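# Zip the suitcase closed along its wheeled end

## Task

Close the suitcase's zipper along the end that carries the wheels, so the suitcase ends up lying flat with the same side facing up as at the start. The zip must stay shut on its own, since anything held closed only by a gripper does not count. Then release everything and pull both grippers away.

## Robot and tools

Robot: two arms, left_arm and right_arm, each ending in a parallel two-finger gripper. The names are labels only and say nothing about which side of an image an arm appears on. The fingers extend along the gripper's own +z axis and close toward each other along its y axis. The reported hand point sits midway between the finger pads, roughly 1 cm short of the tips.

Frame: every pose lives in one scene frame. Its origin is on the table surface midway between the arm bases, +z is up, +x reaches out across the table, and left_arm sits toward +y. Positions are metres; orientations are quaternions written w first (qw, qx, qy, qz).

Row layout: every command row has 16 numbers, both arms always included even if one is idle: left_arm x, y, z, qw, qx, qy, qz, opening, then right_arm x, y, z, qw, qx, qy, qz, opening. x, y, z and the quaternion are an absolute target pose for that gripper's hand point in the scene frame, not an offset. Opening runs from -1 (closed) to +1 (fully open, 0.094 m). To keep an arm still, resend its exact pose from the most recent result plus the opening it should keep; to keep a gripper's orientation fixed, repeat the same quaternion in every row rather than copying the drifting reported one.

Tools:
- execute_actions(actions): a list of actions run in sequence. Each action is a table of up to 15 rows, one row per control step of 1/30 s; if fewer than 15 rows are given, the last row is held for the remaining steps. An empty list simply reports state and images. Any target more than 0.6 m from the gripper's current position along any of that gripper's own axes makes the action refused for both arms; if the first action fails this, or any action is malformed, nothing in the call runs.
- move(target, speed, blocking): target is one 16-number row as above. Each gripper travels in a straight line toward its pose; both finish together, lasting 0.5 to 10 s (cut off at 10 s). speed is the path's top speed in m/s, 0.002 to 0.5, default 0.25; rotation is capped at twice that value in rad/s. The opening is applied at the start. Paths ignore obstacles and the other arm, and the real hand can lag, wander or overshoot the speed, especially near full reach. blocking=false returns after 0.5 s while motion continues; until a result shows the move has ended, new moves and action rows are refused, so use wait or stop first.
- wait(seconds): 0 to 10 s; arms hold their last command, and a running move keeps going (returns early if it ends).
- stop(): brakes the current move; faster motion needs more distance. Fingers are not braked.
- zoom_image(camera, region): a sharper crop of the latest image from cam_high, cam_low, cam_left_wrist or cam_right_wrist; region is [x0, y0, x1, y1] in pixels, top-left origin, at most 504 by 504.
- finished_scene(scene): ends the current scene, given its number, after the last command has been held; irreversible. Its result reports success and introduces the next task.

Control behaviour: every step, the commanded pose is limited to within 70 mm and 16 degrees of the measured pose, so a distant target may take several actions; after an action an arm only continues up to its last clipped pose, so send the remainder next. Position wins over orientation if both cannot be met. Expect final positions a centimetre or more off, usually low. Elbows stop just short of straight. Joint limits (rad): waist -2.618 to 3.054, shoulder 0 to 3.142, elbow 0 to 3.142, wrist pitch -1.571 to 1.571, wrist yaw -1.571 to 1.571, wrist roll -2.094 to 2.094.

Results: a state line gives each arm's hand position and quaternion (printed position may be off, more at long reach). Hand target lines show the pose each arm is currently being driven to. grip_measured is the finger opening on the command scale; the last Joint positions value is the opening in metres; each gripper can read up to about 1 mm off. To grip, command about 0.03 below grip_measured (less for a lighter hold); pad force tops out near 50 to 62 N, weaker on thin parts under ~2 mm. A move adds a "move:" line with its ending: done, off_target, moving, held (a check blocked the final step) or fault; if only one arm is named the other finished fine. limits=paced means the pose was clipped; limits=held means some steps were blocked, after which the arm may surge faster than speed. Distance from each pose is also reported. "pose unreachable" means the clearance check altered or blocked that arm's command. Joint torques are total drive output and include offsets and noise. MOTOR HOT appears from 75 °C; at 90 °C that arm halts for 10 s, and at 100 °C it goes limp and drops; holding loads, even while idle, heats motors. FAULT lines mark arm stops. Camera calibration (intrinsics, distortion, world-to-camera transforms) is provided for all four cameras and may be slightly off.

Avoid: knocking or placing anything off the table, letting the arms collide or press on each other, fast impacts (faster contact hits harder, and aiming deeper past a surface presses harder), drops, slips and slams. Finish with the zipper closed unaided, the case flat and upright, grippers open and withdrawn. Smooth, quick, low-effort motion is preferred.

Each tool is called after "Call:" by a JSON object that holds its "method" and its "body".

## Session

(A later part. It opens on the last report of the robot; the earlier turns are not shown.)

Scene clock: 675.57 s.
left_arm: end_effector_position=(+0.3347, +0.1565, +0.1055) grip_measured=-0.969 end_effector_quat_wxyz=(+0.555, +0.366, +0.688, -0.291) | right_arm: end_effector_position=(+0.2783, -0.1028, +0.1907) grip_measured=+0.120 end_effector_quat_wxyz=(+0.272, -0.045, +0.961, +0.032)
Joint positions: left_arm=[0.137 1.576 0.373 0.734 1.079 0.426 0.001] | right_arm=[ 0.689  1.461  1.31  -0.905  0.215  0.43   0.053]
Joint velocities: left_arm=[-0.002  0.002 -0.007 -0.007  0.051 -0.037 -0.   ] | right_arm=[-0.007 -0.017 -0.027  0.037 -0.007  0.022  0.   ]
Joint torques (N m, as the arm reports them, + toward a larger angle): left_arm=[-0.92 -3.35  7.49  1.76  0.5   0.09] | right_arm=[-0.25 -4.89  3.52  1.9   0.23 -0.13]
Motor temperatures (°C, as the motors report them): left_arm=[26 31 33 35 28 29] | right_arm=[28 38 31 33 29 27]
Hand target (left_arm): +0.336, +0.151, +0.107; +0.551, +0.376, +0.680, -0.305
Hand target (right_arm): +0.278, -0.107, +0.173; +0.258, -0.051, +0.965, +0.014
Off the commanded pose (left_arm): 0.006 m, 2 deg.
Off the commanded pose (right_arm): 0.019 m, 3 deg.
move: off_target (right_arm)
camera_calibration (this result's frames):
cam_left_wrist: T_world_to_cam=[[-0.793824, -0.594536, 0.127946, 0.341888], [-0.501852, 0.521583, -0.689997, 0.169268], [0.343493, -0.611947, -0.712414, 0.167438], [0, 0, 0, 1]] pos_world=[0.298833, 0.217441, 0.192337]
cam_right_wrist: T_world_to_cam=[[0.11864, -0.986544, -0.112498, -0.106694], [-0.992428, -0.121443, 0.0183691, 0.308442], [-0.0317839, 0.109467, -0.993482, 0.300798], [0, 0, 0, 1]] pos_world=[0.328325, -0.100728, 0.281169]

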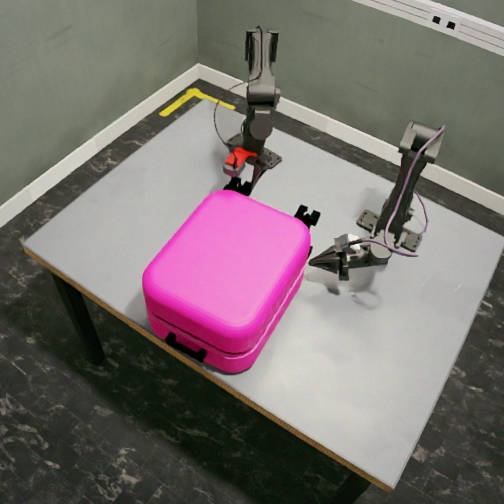

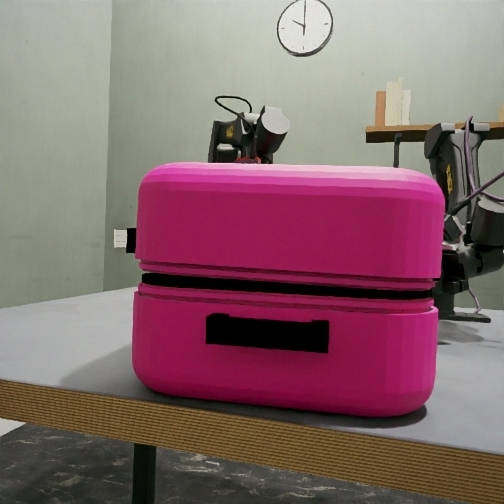

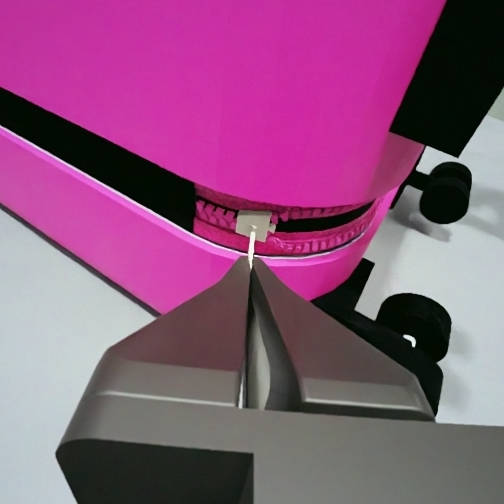

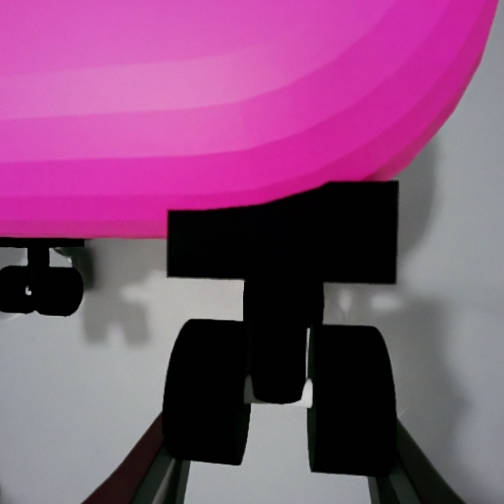

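Call:
{"method": "execute_actions", "body": {"actions": [[[0.332,0.149,0.108,0.5504,0.3767,0.6797,-0.3051,-1,0.278,-0.107,0.168,0.2585,-0.0506,0.9646,0.0135,0.08],[0.328,0.147,0.108,0.5504,0.3767,0.6797,-0.3051,-1,0.278,-0.107,0.165,0.2585,-0.0506,0.9646,0.0135,0.08],[0.324,0.145,0.108,0.5504,0.3767,0.6797,-0.3051,-1,0.278,-0.107,0.162,0.2585,-0.0506,0.9646,0.0135,0.08],[0.320,0.143,0.108,0.5504,0.3767,0.6797,-0.3051,-1,0.278,-0.107,0.160,0.2585,-0.0506,0.9646,0.0135,0.08],[0.316,0.141,0.108,0.5504,0.3767,0.6797,-0.3051,-1,0.278,-0.107,0.160,0.2585,-0.0506,0.9646,0.0135,0.08]],[[0.312,0.138,0.108,0.5504,0.3767,0.6797,-0.3051,-1,0.278,-0.107,0.160,0.2585,-0.0506,0.9646,0.0135,0.08],[0.308,0.135,0.108,0.5504,0.3767,0.6797,-0.3051,-1,0.278,-0.107,0.160,0.2585,-0.0506,0.9646,0.0135,0.08],[0.305,0.132,0.108,0.5504,0.3767,0.6797,-0.3051,-1,0.278,-0.107,0.160,0.2585,-0.0506,0.9646,0.0135,0.08]]]}}

Call:
{"method": "zoom_image", "body": {"camera": "cam_left_wrist", "region": [140, 120, 400, 340]}}

Scene clock: 686.90 s.
left_arm: end_effector_position=(+0.3268, +0.1510, +0.1054) grip_measured=-0.969 end_effector_quat_wxyz=(+0.562, +0.354, +0.699, -0.263) | right_arm: end_effector_position=(+0.2785, -0.1039, +0.1858) grip_measured=+0.120 end_effector_quat_wxyz=(+0.278, -0.042, +0.959, +0.037)
Joint positions: left_arm=[0.09  1.502 0.297 0.787 0.972 0.382 0.001] | right_arm=[ 0.684  1.443  1.267 -0.863  0.211  0.43   0.053]
Joint velocities: left_arm=[ 0.017 -0.012 -0.002  0.051  0.051  0.007 -0.002] | right_arm=[ 0.007 -0.012 -0.002 -0.007 -0.037  0.022 -0.   ]
Joint torques (N m, as the arm reports them, + toward a larger angle): left_arm=[-2.44 -5.63  3.13  1.97  0.93  0.03] | right_arm=[ 0.33 -3.39  2.85  2.01  0.29 -0.12]
Motor temperatures (°C, as the motors report them): left_arm=[26 31 33 35 28 29] | right_arm=[27 36 31 34 29 27]
Hand target (left_arm): +0.306, +0.133, +0.107; +0.550, +0.376, +0.680, -0.305
Hand target (right_arm): +0.277, -0.107, +0.160; +0.258, -0.051, +0.965, +0.013
Off the commanded pose (left_arm): 0.029 m, 6 deg.
Off the commanded pose (right_arm): 0.026 m, 4 deg.
camera_calibration (this result's frames):
cam_left_wrist: T_world_to_cam=[[-0.758204, -0.643757, 0.103457, 0.330741], [-0.525448, 0.509334, -0.68153, 0.176731], [0.386046, -0.5711, -0.72444, 0.147914], [0, 0, 0, 1]] pos_world=[0.28653, 0.207375, 0.193385]
cam_right_wrist: T_world_to_cam=[[0.117318, -0.985392, -0.12345, -0.105888], [-0.992916, -0.118744, 0.00423138, 0.311597], [-0.0188285, 0.122079, -0.992342, 0.293578], [0, 0, 0, 1]] pos_world=[0.327339, -0.103181, 0.27694]

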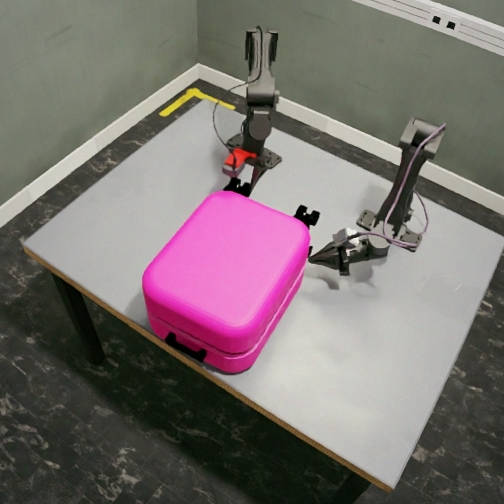

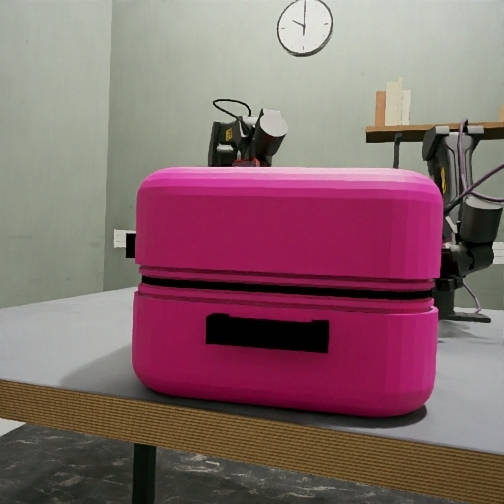

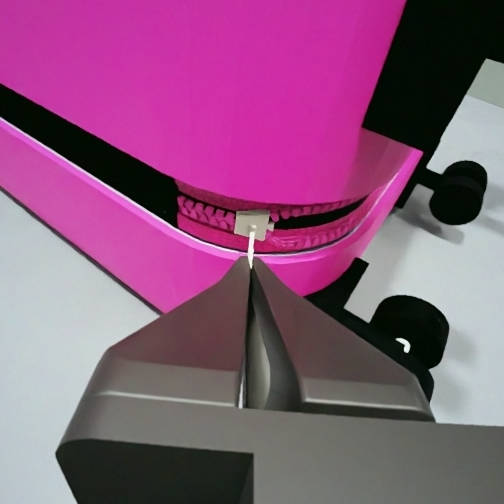

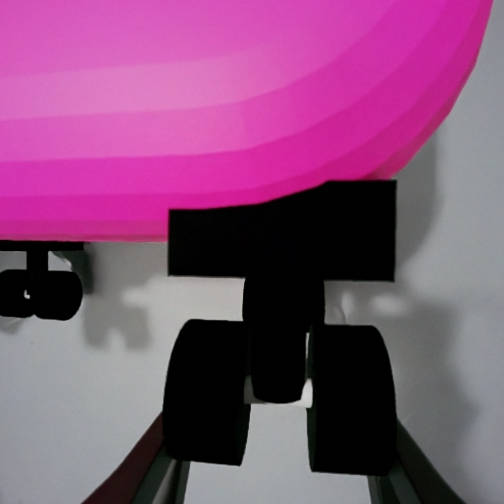

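Region (140, 120, 400, 340) of cam_left_wrist's 504x504 image, scaled by 1.938, with more detail than that image has; it fills the top 426 rows of this view, and the rest is white.

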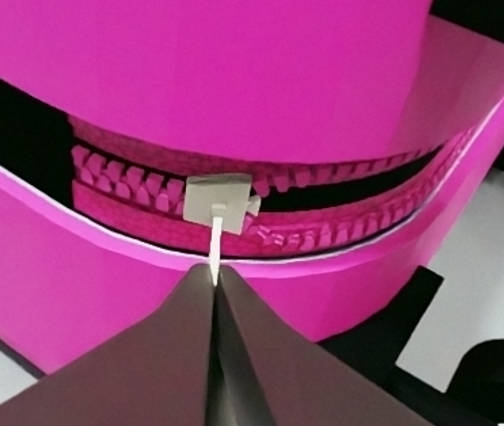

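Call:
{"method": "execute_actions", "body": {"actions": [[[0.302,0.130,0.108,0.5504,0.3767,0.6797,-0.3051,-1,0.278,-0.107,0.158,0.2585,-0.0506,0.9646,0.0135,0.08],[0.299,0.128,0.108,0.5504,0.3767,0.6797,-0.3051,-1,0.278,-0.107,0.158,0.2585,-0.0506,0.9646,0.0135,0.08],[0.296,0.126,0.108,0.5504,0.3767,0.6797,-0.3051,-1,0.278,-0.107,0.158,0.2585,-0.0506,0.9646,0.0135,0.08]],[[0.294,0.123,0.108,0.5504,0.3767,0.6797,-0.3051,-1,0.278,-0.107,0.158,0.2585,-0.0506,0.9646,0.0135,0.08],[0.292,0.120,0.108,0.5504,0.3767,0.6797,-0.3051,-1,0.278,-0.107,0.158,0.2585,-0.0506,0.9646,0.0135,0.08],[0.291,0.117,0.108,0.5504,0.3767,0.6797,-0.3051,-1,0.278,-0.107,0.158,0.2585,-0.0506,0.9646,0.0135,0.08]]]}}

Call:
{"method": "zoom_image", "body": {"camera": "cam_left_wrist", "region": [140, 120, 400, 340]}}

Scene clock: 780.60 s.
left_arm: end_effector_position=(+0.3126, +0.1358, +0.1052) grip_measured=-0.969 end_effector_quat_wxyz=(+0.562, +0.351, +0.700, -0.264) | right_arm: end_effector_position=(+0.2784, -0.1040, +0.1856) grip_measured=+0.120 end_effector_quat_wxyz=(+0.280, -0.042, +0.958, +0.038)
Joint positions: left_arm=[0.019 1.447 0.231 0.839 0.905 0.327 0.001] | right_arm=[ 0.684  1.44   1.261 -0.857  0.211  0.43   0.053]
Joint velocities: left_arm=[ 0.007 -0.002  0.012  0.007  0.051 -0.007  0.   ] | right_arm=[-0.007 -0.012 -0.007 -0.037  0.007  0.007 -0.   ]
Joint torques (N m, as the arm reports them, + toward a larger angle): left_arm=[-2.73 -4.99  3.2   2.07  0.92 -0.01] | right_arm=[ 0.34 -3.11  2.69  2.03  0.28 -0.13]
Motor temperatures (°C, as the motors report them): left_arm=[27 32 31 36 28 29] | right_arm=[27 35 30 35 29 27]
Hand target (left_arm): +0.292, +0.118, +0.107; +0.550, +0.376, +0.680, -0.305
Hand target (right_arm): +0.277, -0.108, +0.159; +0.258, -0.051, +0.965, +0.013
Off the commanded pose (left_arm): 0.029 m, 6 deg.
Off the commanded pose (right_arm): 0.028 m, 4 deg.
camera_calibration (this result's frames):
cam_left_wrist: T_world_to_cam=[[-0.755691, -0.645922, 0.108236, 0.309205], [-0.52918, 0.504829, -0.681994, 0.178723], [0.385874, -0.572654, -0.723304, 0.144756], [0, 0, 0, 1]] pos_world=[0.272383, 0.192393, 0.193123]
cam_right_wrist: T_world_to_cam=[[0.117715, -0.985134, -0.125119, -0.105715], [-0.992924, -0.118749, 0.000806918, 0.312182], [-0.0156527, 0.124139, -0.992141, 0.292657], [0, 0, 0, 1]] pos_world=[0.326998, -0.103402, 0.276878]

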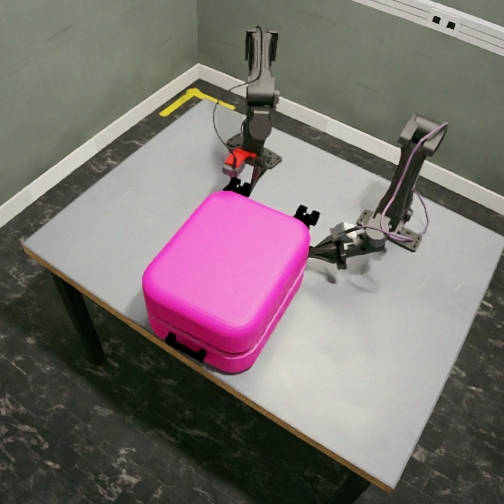

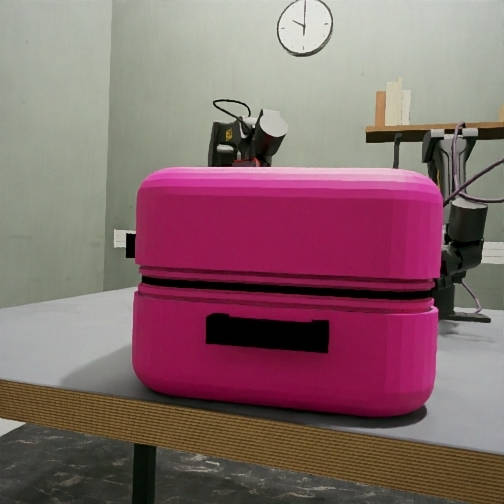

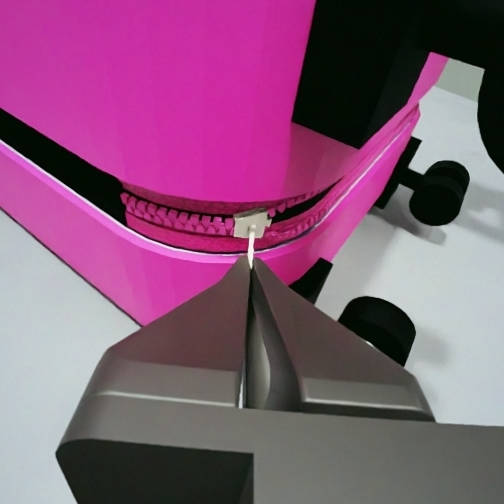

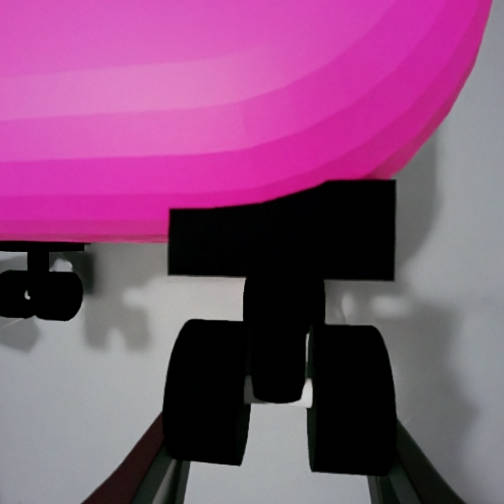

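Region (140, 120, 400, 340) of cam_left_wrist's 504x504 image, scaled by 1.938, with more detail than that image has; it fills the top 426 rows of this view, and the rest is white.

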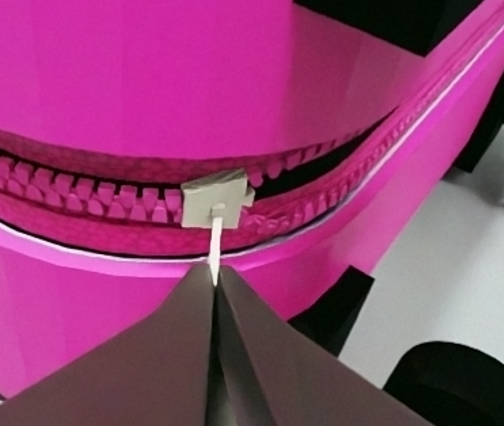

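Call:
{"method": "execute_actions", "body": {"actions": [[[0.291,0.114,0.108,0.5504,0.3767,0.6797,-0.3051,-1,0.278,-0.107,0.158,0.2585,-0.0506,0.9646,0.0135,0.08],[0.291,0.111,0.108,0.5504,0.3767,0.6797,-0.3051,-1,0.278,-0.107,0.158,0.2585,-0.0506,0.9646,0.0135,0.08],[0.291,0.108,0.108,0.5504,0.3767,0.6797,-0.3051,-1,0.278,-0.107,0.158,0.2585,-0.0506,0.9646,0.0135,0.08],[0.291,0.105,0.108,0.5504,0.3767,0.6797,-0.3051,-1,0.278,-0.107,0.158,0.2585,-0.0506,0.9646,0.0135,0.08]],[[0.291,0.102,0.108,0.5504,0.3767,0.6797,-0.3051,-1,0.278,-0.107,0.158,0.2585,-0.0506,0.9646,0.0135,0.08],[0.291,0.099,0.108,0.5504,0.3767,0.6797,-0.3051,-1,0.278,-0.107,0.158,0.2585,-0.0506,0.9646,0.0135,0.08],[0.291,0.096,0.108,0.5504,0.3767,0.6797,-0.3051,-1,0.278,-0.107,0.158,0.2585,-0.0506,0.9646,0.0135,0.08],[0.291,0.093,0.108,0.5504,0.3767,0.6797,-0.3051,-1,0.278,-0.107,0.158,0.2585,-0.0506,0.9646,0.0135,0.08]]]}}

Scene clock: 789.93 s.
left_arm: end_effector_position=(+0.3032, +0.1053, +0.1056) grip_measured=-0.969 end_effector_quat_wxyz=(+0.554, +0.360, +0.696, -0.282) | right_arm: end_effector_position=(+0.2784, -0.1040, +0.1856) grip_measured=+0.120 end_effector_quat_wxyz=(+0.280, -0.042, +0.958, +0.038)
Joint positions: left_arm=[-0.116  1.447  0.214  0.895  0.82   0.257  0.001] | right_arm=[ 0.684  1.44   1.261 -0.857  0.211  0.43   0.053]
Joint velocities: left_arm=[-0.017  0.002 -0.007  0.051 -0.022 -0.022  0.   ] | right_arm=[ 0.007 -0.002  0.002 -0.051 -0.037  0.051 -0.   ]
Joint torques (N m, as the arm reports them, + toward a larger angle): left_arm=[-2.11 -3.57  4.12  2.43  0.48  0.  ] | right_arm=[ 0.34 -3.09  2.68  2.03  0.28 -0.12]
Motor temperatures (°C, as the motors report them): left_arm=[27 32 31 36 28 29] | right_arm=[27 34 30 35 29 27]
Hand target (left_arm): +0.291, +0.093, +0.108; +0.550, +0.377, +0.680, -0.305
Hand target (right_arm): +0.277, -0.108, +0.159; +0.258, -0.051, +0.965, +0.013
Off the commanded pose (left_arm): 0.017 m, 4 deg.
Off the commanded pose (right_arm): 0.028 m, 4 deg.
camera_calibration (this result's frames):
cam_left_wrist: T_world_to_cam=[[-0.778862, -0.614169, 0.127165, 0.284019], [-0.518909, 0.517124, -0.680673, 0.184865], [0.352288, -0.596137, -0.721466, 0.143615], [0, 0, 0, 1]] pos_world=[0.266546, 0.164452, 0.193329]
cam_right_wrist: T_world_to_cam=[[0.117715, -0.985134, -0.125119, -0.105715], [-0.992924, -0.118749, 0.000806918, 0.312182], [-0.0156527, 0.124139, -0.992141, 0.292657], [0, 0, 0, 1]] pos_world=[0.326998, -0.103402, 0.276878]

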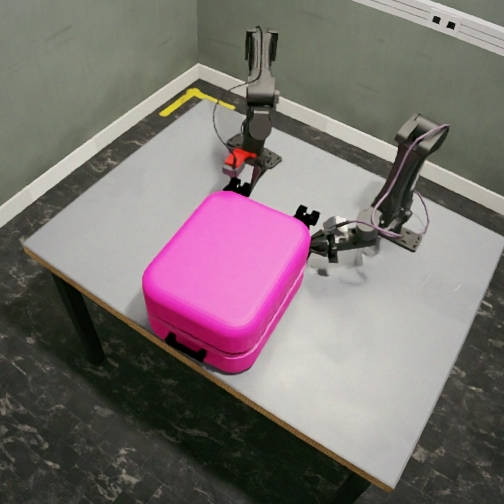

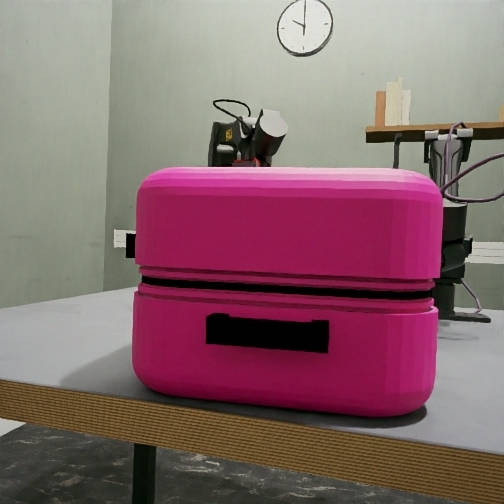

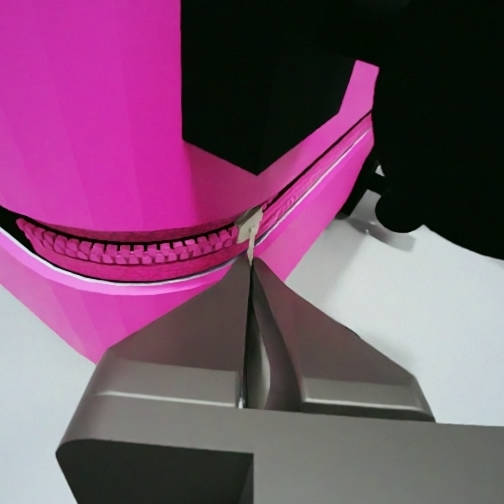

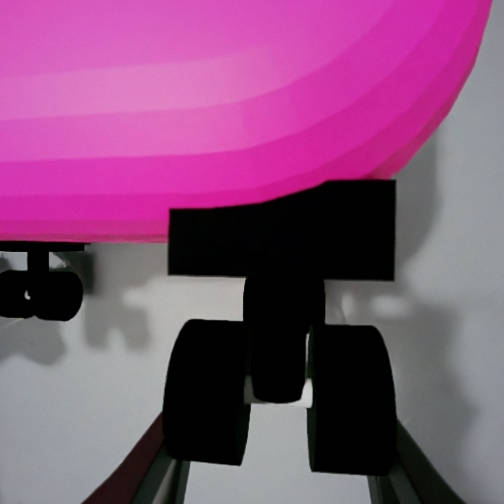

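Call:
{"method": "execute_actions", "body": {"actions": [[[0.300,0.102,0.108,0.5504,0.3767,0.6797,-0.3051,-1,0.278,-0.107,0.160,0.2585,-0.0506,0.9646,0.0135,0.08],[0.302,0.104,0.108,0.5504,0.3767,0.6797,-0.3051,-1,0.278,-0.107,0.160,0.2585,-0.0506,0.9646,0.0135,0.08],[0.302,0.104,0.108,0.5504,0.3767,0.6797,-0.3051,-1,0.278,-0.107,0.160,0.2585,-0.0506,0.9646,0.0135,0.08],[0.302,0.104,0.108,0.5504,0.3767,0.6797,-0.3051,-1,0.278,-0.107,0.160,0.2585,-0.0506,0.9646,0.0135,0.08],[0.302,0.104,0.108,0.5504,0.3767,0.6797,-0.3051,-0.8,0.278,-0.107,0.160,0.2585,-0.0506,0.9646,0.0135,0.08]],[[0.294,0.114,0.109,0.5504,0.3767,0.6797,-0.3051,-0.8,0.278,-0.107,0.160,0.2585,-0.0506,0.9646,0.0135,0.08],[0.288,0.122,0.110,0.5504,0.3767,0.6797,-0.3051,-0.8,0.278,-0.107,0.160,0.2585,-0.0506,0.9646,0.0135,0.08],[0.282,0.130,0.112,0.5504,0.3767,0.6797,-0.3051,-0.8,0.278,-0.107,0.160,0.2585,-0.0506,0.9646,0.0135,0.08],[0.275,0.138,0.114,0.545,0.36,0.70,-0.28,-0.8,0.278,-0.107,0.160,0.2585,-0.0506,0.9646,0.0135,0.08],[0.268,0.145,0.116,0.5327,0.3419,0.7332,-0.2484,-0.8,0.278,-0.107,0.160,0.2585,-0.0506,0.9646,0.0135,0.08],[0.262,0.150,0.118,0.5327,0.3419,0.7332,-0.2484,-0.8,0.278,-0.107,0.160,0.2585,-0.0506,0.9646,0.0135,0.08]]]}}

Scene clock: 834.43 s.
left_arm: end_effector_position=(+0.2641, +0.1477, +0.1274) grip_measured=-0.801 end_effector_quat_wxyz=(+0.577, +0.340, +0.700, -0.247) | right_arm: end_effector_position=(+0.2785, -0.1037, +0.1857) grip_measured=+0.120 end_effector_quat_wxyz=(+0.280, -0.042, +0.958, +0.039)
Joint positions: left_arm=[0.084 0.948 0.105 0.483 0.925 0.338 0.009] | right_arm=[ 0.684  1.44   1.261 -0.855  0.21   0.43   0.053]
Joint velocities: left_arm=[ 0.002 -0.208  0.183 -1.092  0.022  0.286 -0.   ] | right_arm=[-0.022  0.012  0.012  0.022  0.022  0.037  0.001]
Joint torques (N m, as the arm reports them, + toward a larger angle): left_arm=[ 0.68 -2.13  9.16  1.95  0.17  0.06] | right_arm=[ 0.35 -3.09  3.29  1.94  0.29 -0.12]
Motor temperatures (°C, as the motors report them): left_arm=[27 31 31 39 27 29] | right_arm=[27 34 30 35 29 27]
Hand target (left_arm): +0.260, +0.149, +0.119; +0.547, +0.336, +0.723, -0.255
Hand target (right_arm): +0.277, -0.107, +0.161; +0.258, -0.051, +0.965, +0.013
Off the commanded pose (left_arm): 0.010 m, 6 deg.
Off the commanded pose (right_arm): 0.026 m, 4 deg.
camera_calibration (this result's frames):
cam_left_wrist: T_world_to_cam=[[-0.729641, -0.678075, 0.0885395, 0.27827], [-0.532629, 0.482324, -0.695463, 0.168173], [0.428871, -0.554597, -0.713086, 0.170977], [0, 0, 0, 1]] pos_world=[0.219284, 0.202397, 0.214241]
cam_right_wrist: T_world_to_cam=[[0.118345, -0.984882, -0.126495, -0.105303], [-0.992855, -0.11933, 0.000212644, 0.312361], [-0.0153041, 0.125566, -0.991967, 0.292744], [0, 0, 0, 1]] pos_world=[0.327071, -0.103196, 0.277006]

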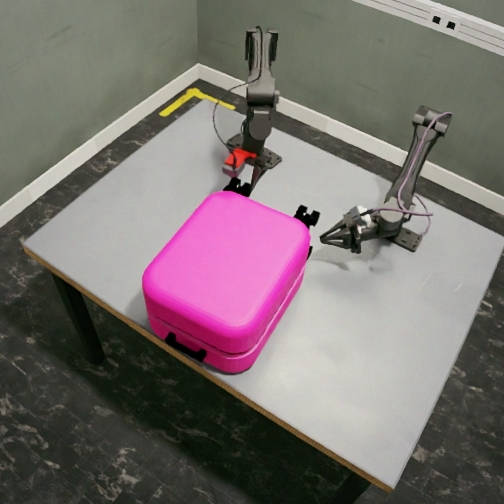

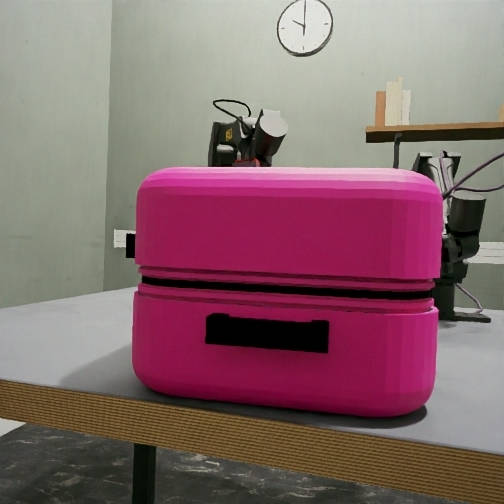

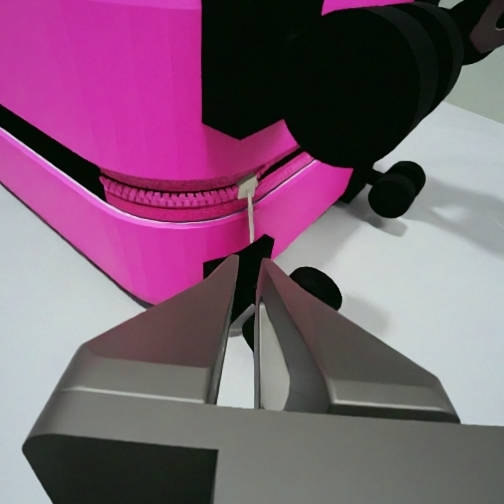

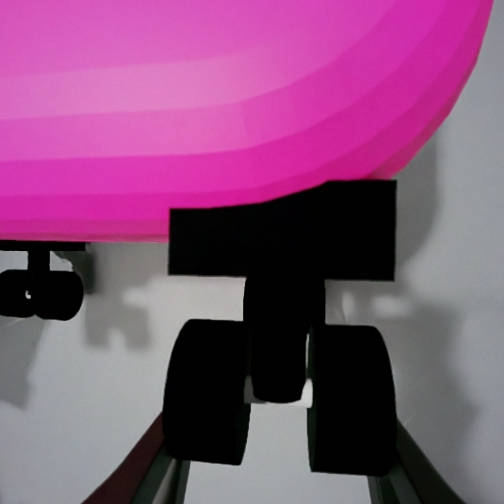

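Call:
{"method": "move", "body": {"target": [0.245,0.12,0.118,0.5246,0.1825,0.8234,-0.1163,-0.8,0.278,-0.107,0.160,0.2585,-0.0506,0.9646,0.0135,0.08], "speed": 0.15}}

Call:
{"method": "move", "body": {"target": [0.25,0.045,0.116,0.5714,0.0714,0.8161,-0.0500,-0.5,0.278,-0.107,0.160,0.2585,-0.0506,0.9646,0.0135,0.08], "speed": 0.12}}

Scene clock: 842.27 s.
left_arm: end_effector_position=(+0.2442, +0.1198, +0.1132) grip_measured=-0.801 end_effector_quat_wxyz=(+0.525, +0.184, +0.822, -0.122) | right_arm: end_effector_position=(+0.2784, -0.1033, +0.1863) grip_measured=+0.120 end_effector_quat_wxyz=(+0.281, -0.042, +0.958, +0.041)
Joint positions: left_arm=[-0.732  0.616  0.165  0.004 -0.242 -0.122  0.009] | right_arm=[ 0.684  1.436  1.258 -0.851  0.208  0.43   0.053]
Joint velocities: left_arm=[-0.007  0.002 -0.007 -0.037 -0.051  0.066 -0.   ] | right_arm=[-0.007  0.007 -0.022 -0.081  0.007 -0.037 -0.   ]
Joint torques (N m, as the arm reports them, + toward a larger angle): left_arm=[-0.83  1.26 10.21  2.07 -0.15 -0.1 ] | right_arm=[ 0.34 -2.72  3.52  1.91  0.3  -0.13]
Motor temperatures (°C, as the motors report them): left_arm=[27 30 32 38 27 29] | right_arm=[27 34 30 35 29 27]
Hand target (left_arm): +0.245, +0.119, +0.118; +0.523, +0.181, +0.824, -0.120
Hand target (right_arm): +0.277, -0.107, +0.161; +0.258, -0.051, +0.965, +0.013
Off the commanded pose (left_arm): 0.005 m, 1 deg.
Off the commanded pose (right_arm): 0.027 m, 4 deg.
move: off_target (right_arm)
camera_calibration (this result's frames):
cam_left_wrist: T_world_to_cam=[[-0.360807, -0.923805, 0.128069, 0.180925], [-0.818483, 0.247813, -0.518338, 0.238994], [0.447107, -0.291843, -0.845531, 0.13301], [0, 0, 0, 1]] pos_world=[0.201422, 0.146732, 0.213173]
cam_right_wrist: T_world_to_cam=[[0.119899, -0.984184, -0.130406, -0.104469], [-0.992709, -0.12049, -0.00337842, 0.312761], [-0.0123877, 0.12986, -0.991455, 0.292835], [0, 0, 0, 1]] pos_world=[0.326634, -0.10316, 0.277766]

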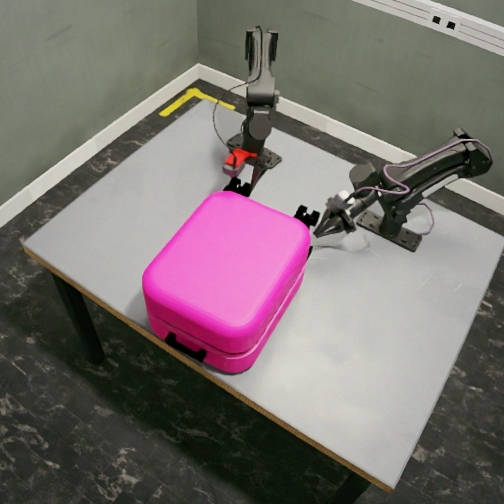

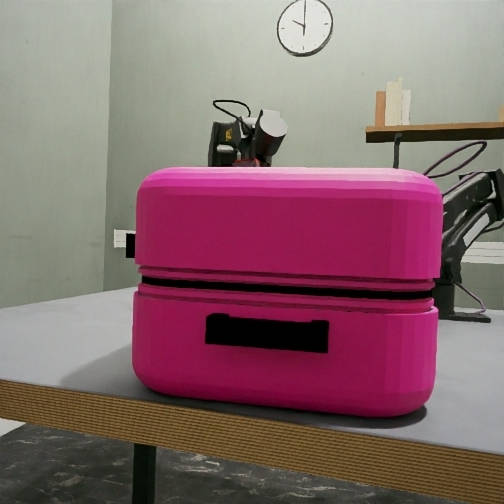

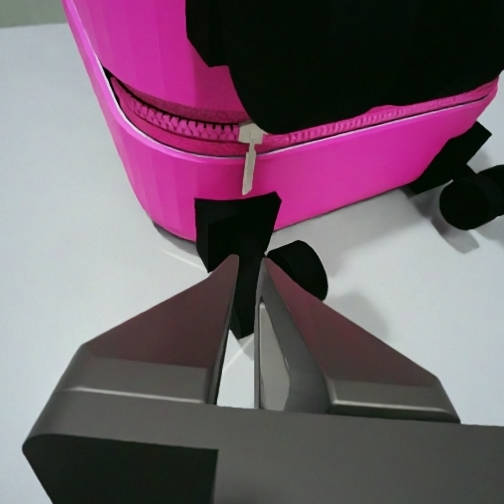

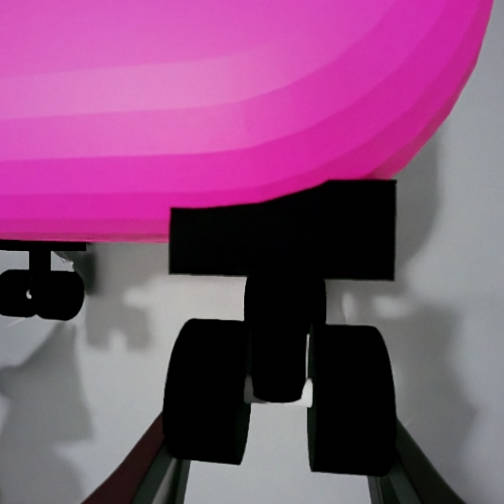

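Scene clock: 844.00 s.
left_arm: end_effector_position=(+0.2489, +0.0498, +0.1073) grip_measured=-0.501 end_effector_quat_wxyz=(+0.561, +0.082, +0.823, -0.046) | right_arm: end_effector_position=(+0.2784, -0.1032, +0.1871) grip_measured=+0.120 end_effector_quat_wxyz=(+0.282, -0.041, +0.957, +0.042)
Joint positions: left_arm=[-1.209  1.285  0.372  0.274 -0.909 -0.513  0.023] | right_arm=[ 0.684  1.434  1.258 -0.85   0.207  0.431  0.053]
Joint velocities: left_arm=[ 0.012  0.002  0.002 -0.037  0.007 -0.037  0.001] | right_arm=[ 0.012  0.007  0.002  0.066 -0.11  -0.066 -0.   ]
Joint torques (N m, as the arm reports them, + toward a larger angle): left_arm=[-0.88 -2.3   8.33  2.03 -0.41 -0.05] | right_arm=[ 0.34 -2.62  3.53  1.89  0.32 -0.13]
Motor temperatures (°C, as the motors report them): left_arm=[27 30 33 38 27 29] | right_arm=[27 34 30 35 29 27]
Hand target (left_arm): +0.250, +0.045, +0.115; +0.569, +0.071, +0.818, -0.051
Hand target (right_arm): +0.277, -0.108, +0.161; +0.259, -0.051, +0.965, +0.013
Off the commanded pose (left_arm): 0.010 m, 2 deg.
Off the commanded pose (right_arm): 0.027 m, 4 deg.
move: off_target (right_arm)
camera_calibration (this result's frames):
cam_left_wrist: T_world_to_cam=[[-0.120352, -0.98673, 0.108995, 0.0640467], [-0.821641, 0.0373884, -0.568778, 0.273768], [0.557155, -0.158008, -0.815237, 0.0682174], [0, 0, 0, 1]] pos_world=[0.194639, 0.06374, 0.204346]
cam_right_wrist: T_world_to_cam=[[0.120087, -0.983918, -0.13223, -0.10394], [-0.992713, -0.120359, -0.00596267, 0.313338], [-0.0100482, 0.131982, -0.991201, 0.293119], [0, 0, 0, 1]] pos_world=[0.326482, -0.103242, 0.278665]

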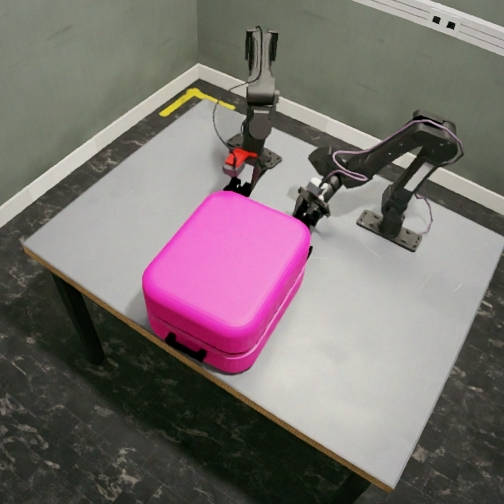

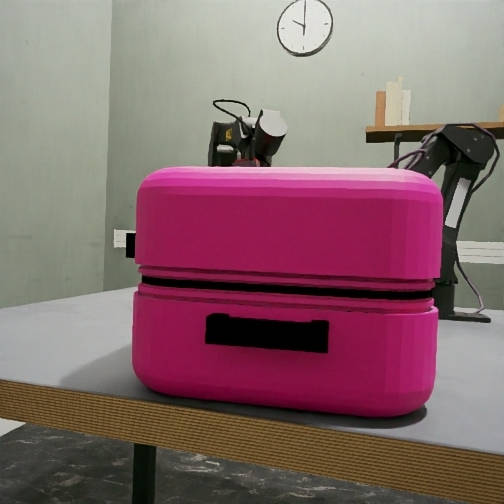

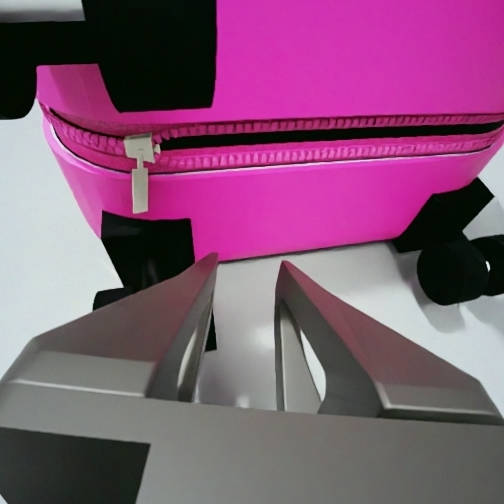

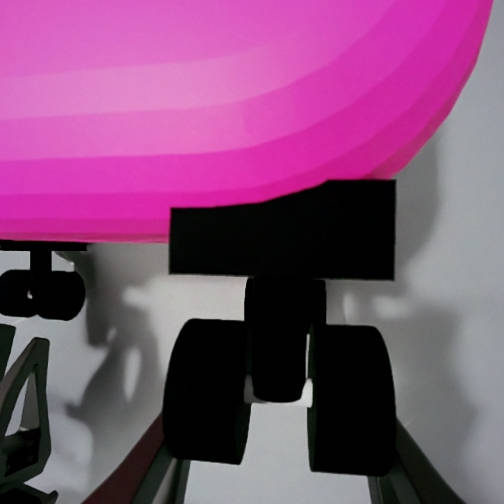

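Call:
{"method": "move", "body": {"target": [0.278,0.062,0.110,0.5950,0.1483,0.7628,0.2049,-0.5,0.278,-0.107,0.160,0.2585,-0.0506,0.9646,0.0135,0.08], "speed": 0.15}}

Call:
{"method": "move", "body": {"target": [0.284,0.088,0.108,0.5950,0.1483,0.7628,0.2049,-0.5,0.278,-0.107,0.160,0.2585,-0.0506,0.9646,0.0135,0.08], "speed": 0.06}}

Scene clock: 858.67 s.
left_arm: end_effector_position=(+0.2737, +0.0603, +0.1055) grip_measured=-0.501 end_effector_quat_wxyz=(+0.590, +0.160, +0.767, +0.195) | right_arm: end_effector_position=(+0.2785, -0.1031, +0.1873) grip_measured=+0.120 end_effector_quat_wxyz=(+0.283, -0.042, +0.957, +0.042)
Joint positions: left_arm=[-1.209  1.58   0.488  0.364 -1.223 -0.173  0.023] | right_arm=[ 0.684  1.434  1.258 -0.85   0.207  0.43   0.053]
Joint velocities: left_arm=[-0.002  0.012 -0.012 -0.022 -0.007  0.007  0.001] | right_arm=[-0.007  0.012  0.007  0.022 -0.051  0.051 -0.   ]
Joint torques (N m, as the arm reports them, + toward a larger angle): left_arm=[ 1.11 -4.04  6.69  1.82 -0.51  0.09] | right_arm=[ 0.35 -2.56  3.52  1.9   0.32 -0.13]
Motor temperatures (°C, as the motors report them): left_arm=[27 30 33 37 27 29] | right_arm=[27 34 30 35 29 27]
Hand target (left_arm): +0.278, +0.062, +0.109; +0.594, +0.148, +0.763, +0.205
Hand target (right_arm): +0.277, -0.107, +0.161; +0.259, -0.051, +0.965, +0.013
Off the commanded pose (left_arm): 0.006 m, 2 deg.
Off the commanded pose (right_arm): 0.028 m, 4 deg.
move: off_target (right_arm)
camera_calibration (this result's frames):
cam_left_wrist: T_world_to_cam=[[0.0347277, -0.928954, -0.368563, 0.082074], [-0.741882, 0.223137, -0.632315, 0.266411], [0.669631, 0.295389, -0.681425, -0.0176396], [0, 0, 0, 1]] pos_world=[0.206607, 0.0220073, 0.186685]
cam_right_wrist: T_world_to_cam=[[0.120491, -0.983852, -0.132355, -0.103975], [-0.99267, -0.120674, -0.00666264, 0.313474], [-0.00941675, 0.132187, -0.99118, 0.293135], [0, 0, 0, 1]] pos_world=[0.326465, -0.103217, 0.278876]

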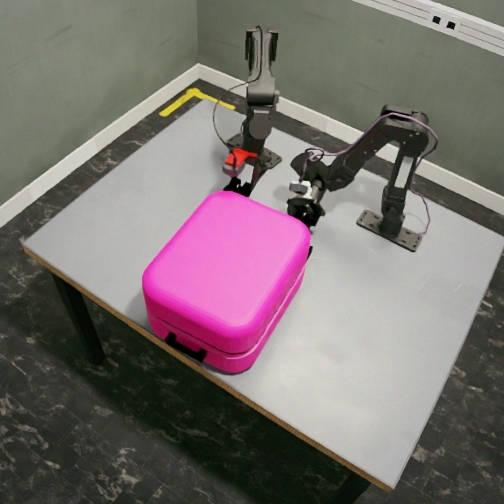

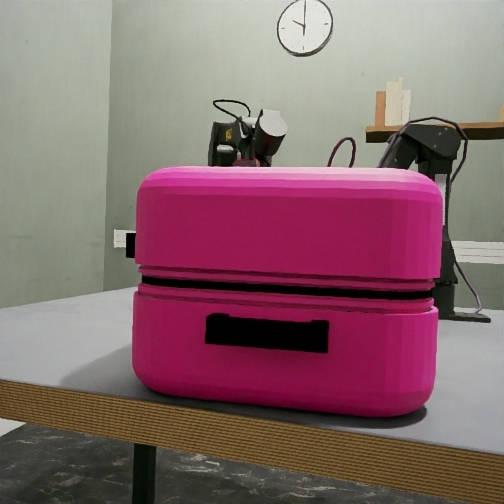

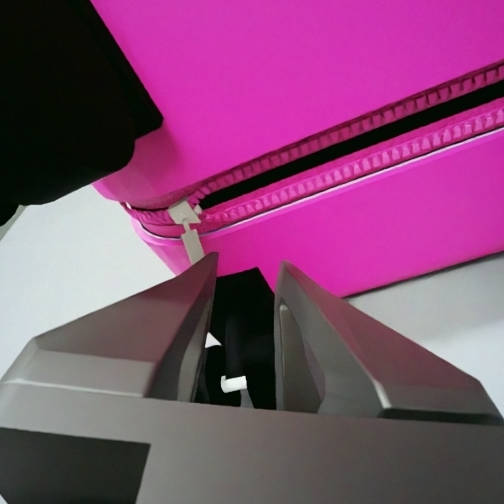

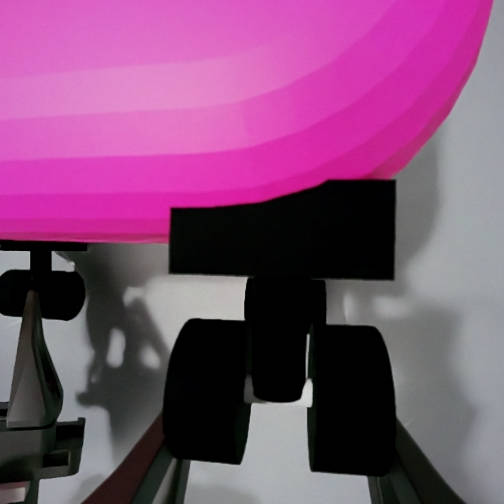

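Scene clock: 859.60 s.
left_arm: end_effector_position=(+0.2830, +0.0844, +0.1047) grip_measured=-0.501 end_effector_quat_wxyz=(+0.591, +0.154, +0.763, +0.210) | right_arm: end_effector_position=(+0.2786, -0.1031, +0.1867) grip_measured=+0.120 end_effector_quat_wxyz=(+0.282, -0.042, +0.958, +0.041)
Joint positions: left_arm=[-1.14   1.552  0.405  0.522 -1.199 -0.052  0.023] | right_arm=[ 0.684  1.435  1.258 -0.85   0.208  0.43   0.053]
Joint velocities: left_arm=[-0.012 -0.002 -0.002  0.066 -0.022  0.095 -0.001] | right_arm=[ 0.007  0.017 -0.002 -0.022  0.022  0.022 -0.   ]
Joint torques (N m, as the arm reports them, + toward a larger angle): left_arm=[ 0.84 -5.96  3.99  1.9  -0.24  0.07] | right_arm=[ 0.35 -2.65  3.53  1.89  0.32 -0.13]
Motor temperatures (°C, as the motors report them): left_arm=[27 30 33 37 27 29] | right_arm=[27 34 30 35 29 27]
Hand target (left_arm): +0.284, +0.088, +0.108; +0.595, +0.148, +0.763, +0.205
Hand target (right_arm): +0.277, -0.107, +0.161; +0.259, -0.051, +0.965, +0.013
Off the commanded pose (left_arm): 0.005 m, 1 deg.
Off the commanded pose (right_arm): 0.027 m, 4 deg.
move: off_target (right_arm)
camera_calibration (this result's frames):
cam_left_wrist: T_world_to_cam=[[0.062094, -0.921522, -0.383331, 0.0970147], [-0.739348, 0.21553, -0.637895, 0.267993], [0.670454, 0.323024, -0.667942, -0.0355584], [0, 0, 0, 1]] pos_world=[0.215956, 0.0431269, 0.184389]
cam_right_wrist: T_world_to_cam=[[0.120151, -0.984021, -0.131401, -0.104161], [-0.9927, -0.120485, -0.00543484, 0.313386], [-0.0104838, 0.131095, -0.991314, 0.29284], [0, 0, 0, 1]] pos_world=[0.326683, -0.103128, 0.278313]

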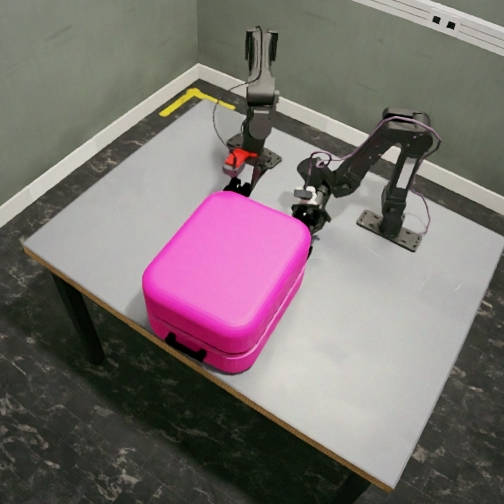

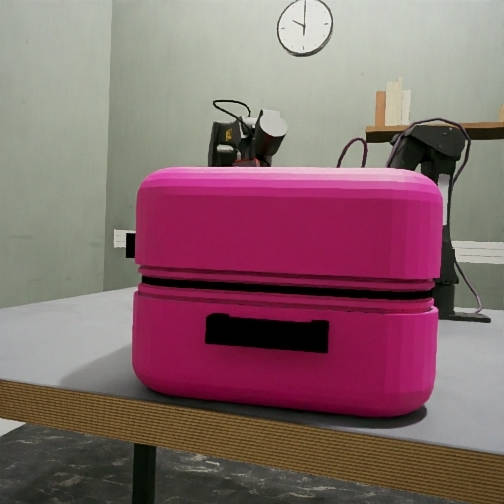

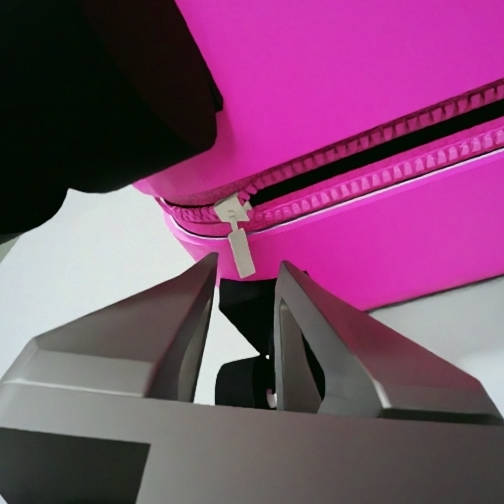

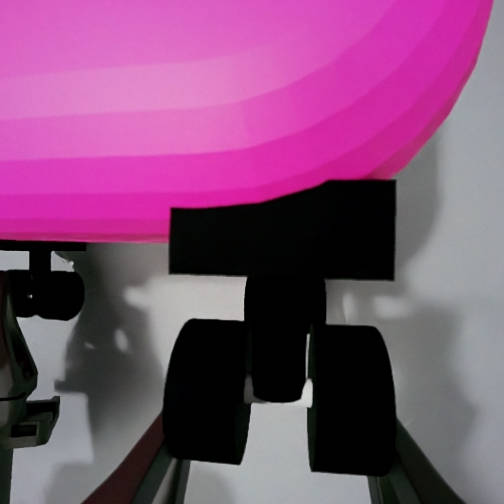

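Call:
{"method": "move", "body": {"target": [0.299,0.093,0.103,0.5950,0.1483,0.7628,0.2049,-0.5,0.278,-0.107,0.160,0.2585,-0.0506,0.9646,0.0135,0.08], "speed": 0.03}}

Call:
{"method": "zoom_image", "body": {"camera": "cam_left_wrist", "region": [150, 150, 350, 350]}}

Scene clock: 869.20 s.
left_arm: end_effector_position=(+0.2987, +0.0886, +0.1096) grip_measured=-0.501 end_effector_quat_wxyz=(+0.601, +0.143, +0.761, +0.199) | right_arm: end_effector_position=(+0.2784, -0.1032, +0.1871) grip_measured=+0.120 end_effector_quat_wxyz=(+0.282, -0.041, +0.957, +0.042)
Joint positions: left_arm=[-1.07   1.567  0.387  0.681 -1.14   0.045  0.023] | right_arm=[ 0.684  1.434  1.258 -0.85   0.207  0.431  0.053]
Joint velocities: left_arm=[-0.012 -0.002 -0.012  0.037  0.007 -0.022 -0.   ] | right_arm=[-0.007 -0.012 -0.002 -0.007  0.022  0.022 -0.   ]
Joint torques (N m, as the arm reports them, + toward a larger angle): left_arm=[ 0.84 -3.86  4.04  2.02 -0.17  0.05] | right_arm=[ 0.34 -2.59  3.53  1.9   0.32 -0.13]
Motor temperatures (°C, as the motors report them): left_arm=[27 31 32 37 27 29] | right_arm=[27 34 30 35 29 27]
Hand target (left_arm): +0.299, +0.093, +0.103; +0.595, +0.148, +0.763, +0.205
Hand target (right_arm): +0.277, -0.108, +0.161; +0.258, -0.051, +0.965, +0.013
Off the commanded pose (left_arm): 0.008 m, 1 deg.
Off the commanded pose (right_arm): 0.027 m, 4 deg.
move: off_target (right_arm)
camera_calibration (this result's frames):
cam_left_wrist: T_world_to_cam=[[0.0681763, -0.933353, -0.352426, 0.0976345], [-0.727734, 0.195117, -0.65752, 0.282276], [0.682463, 0.3013, -0.66593, -0.0460779], [0, 0, 0, 1]] pos_world=[0.230212, 0.0499339, 0.189326]
cam_right_wrist: T_world_to_cam=[[0.120087, -0.983918, -0.13223, -0.10394], [-0.992713, -0.120359, -0.00596267, 0.313338], [-0.0100482, 0.131982, -0.991201, 0.293119], [0, 0, 0, 1]] pos_world=[0.326482, -0.103242, 0.278665]

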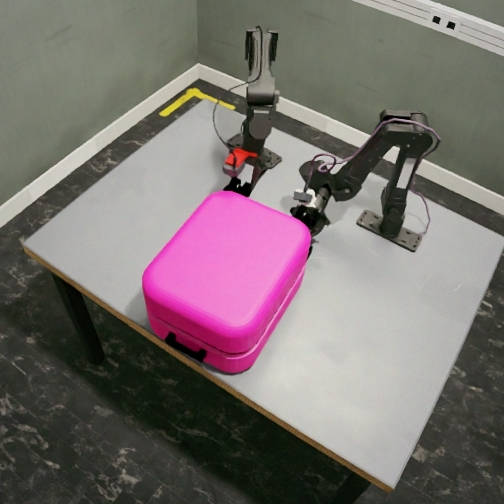

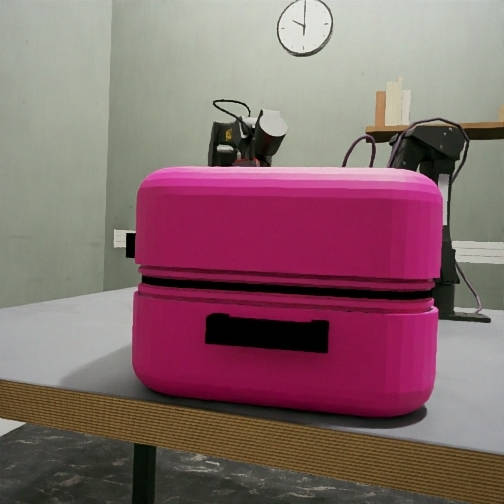

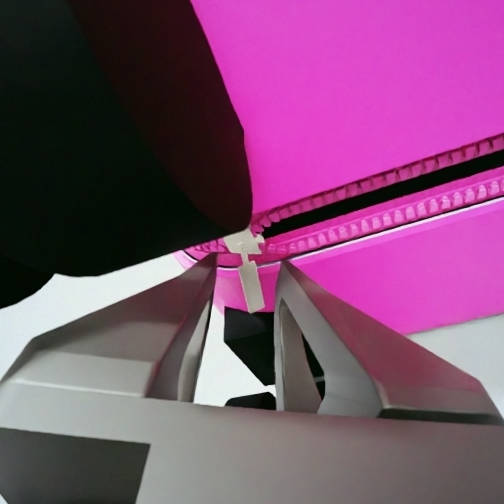

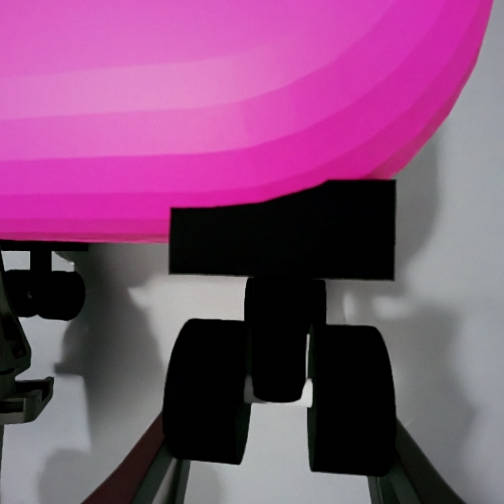

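Region (150, 150, 350, 350) of cam_left_wrist's 504x504 image, scaled by 2.520, with more detail than that image has.

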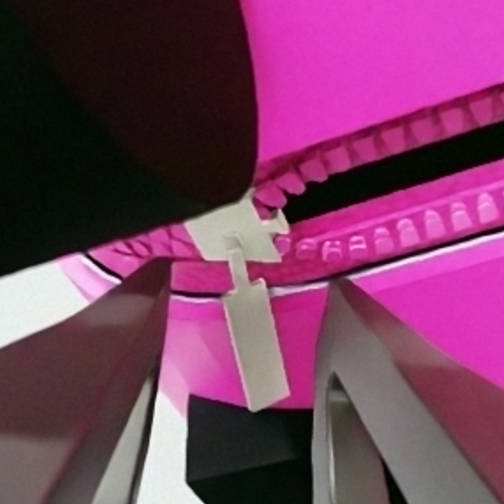

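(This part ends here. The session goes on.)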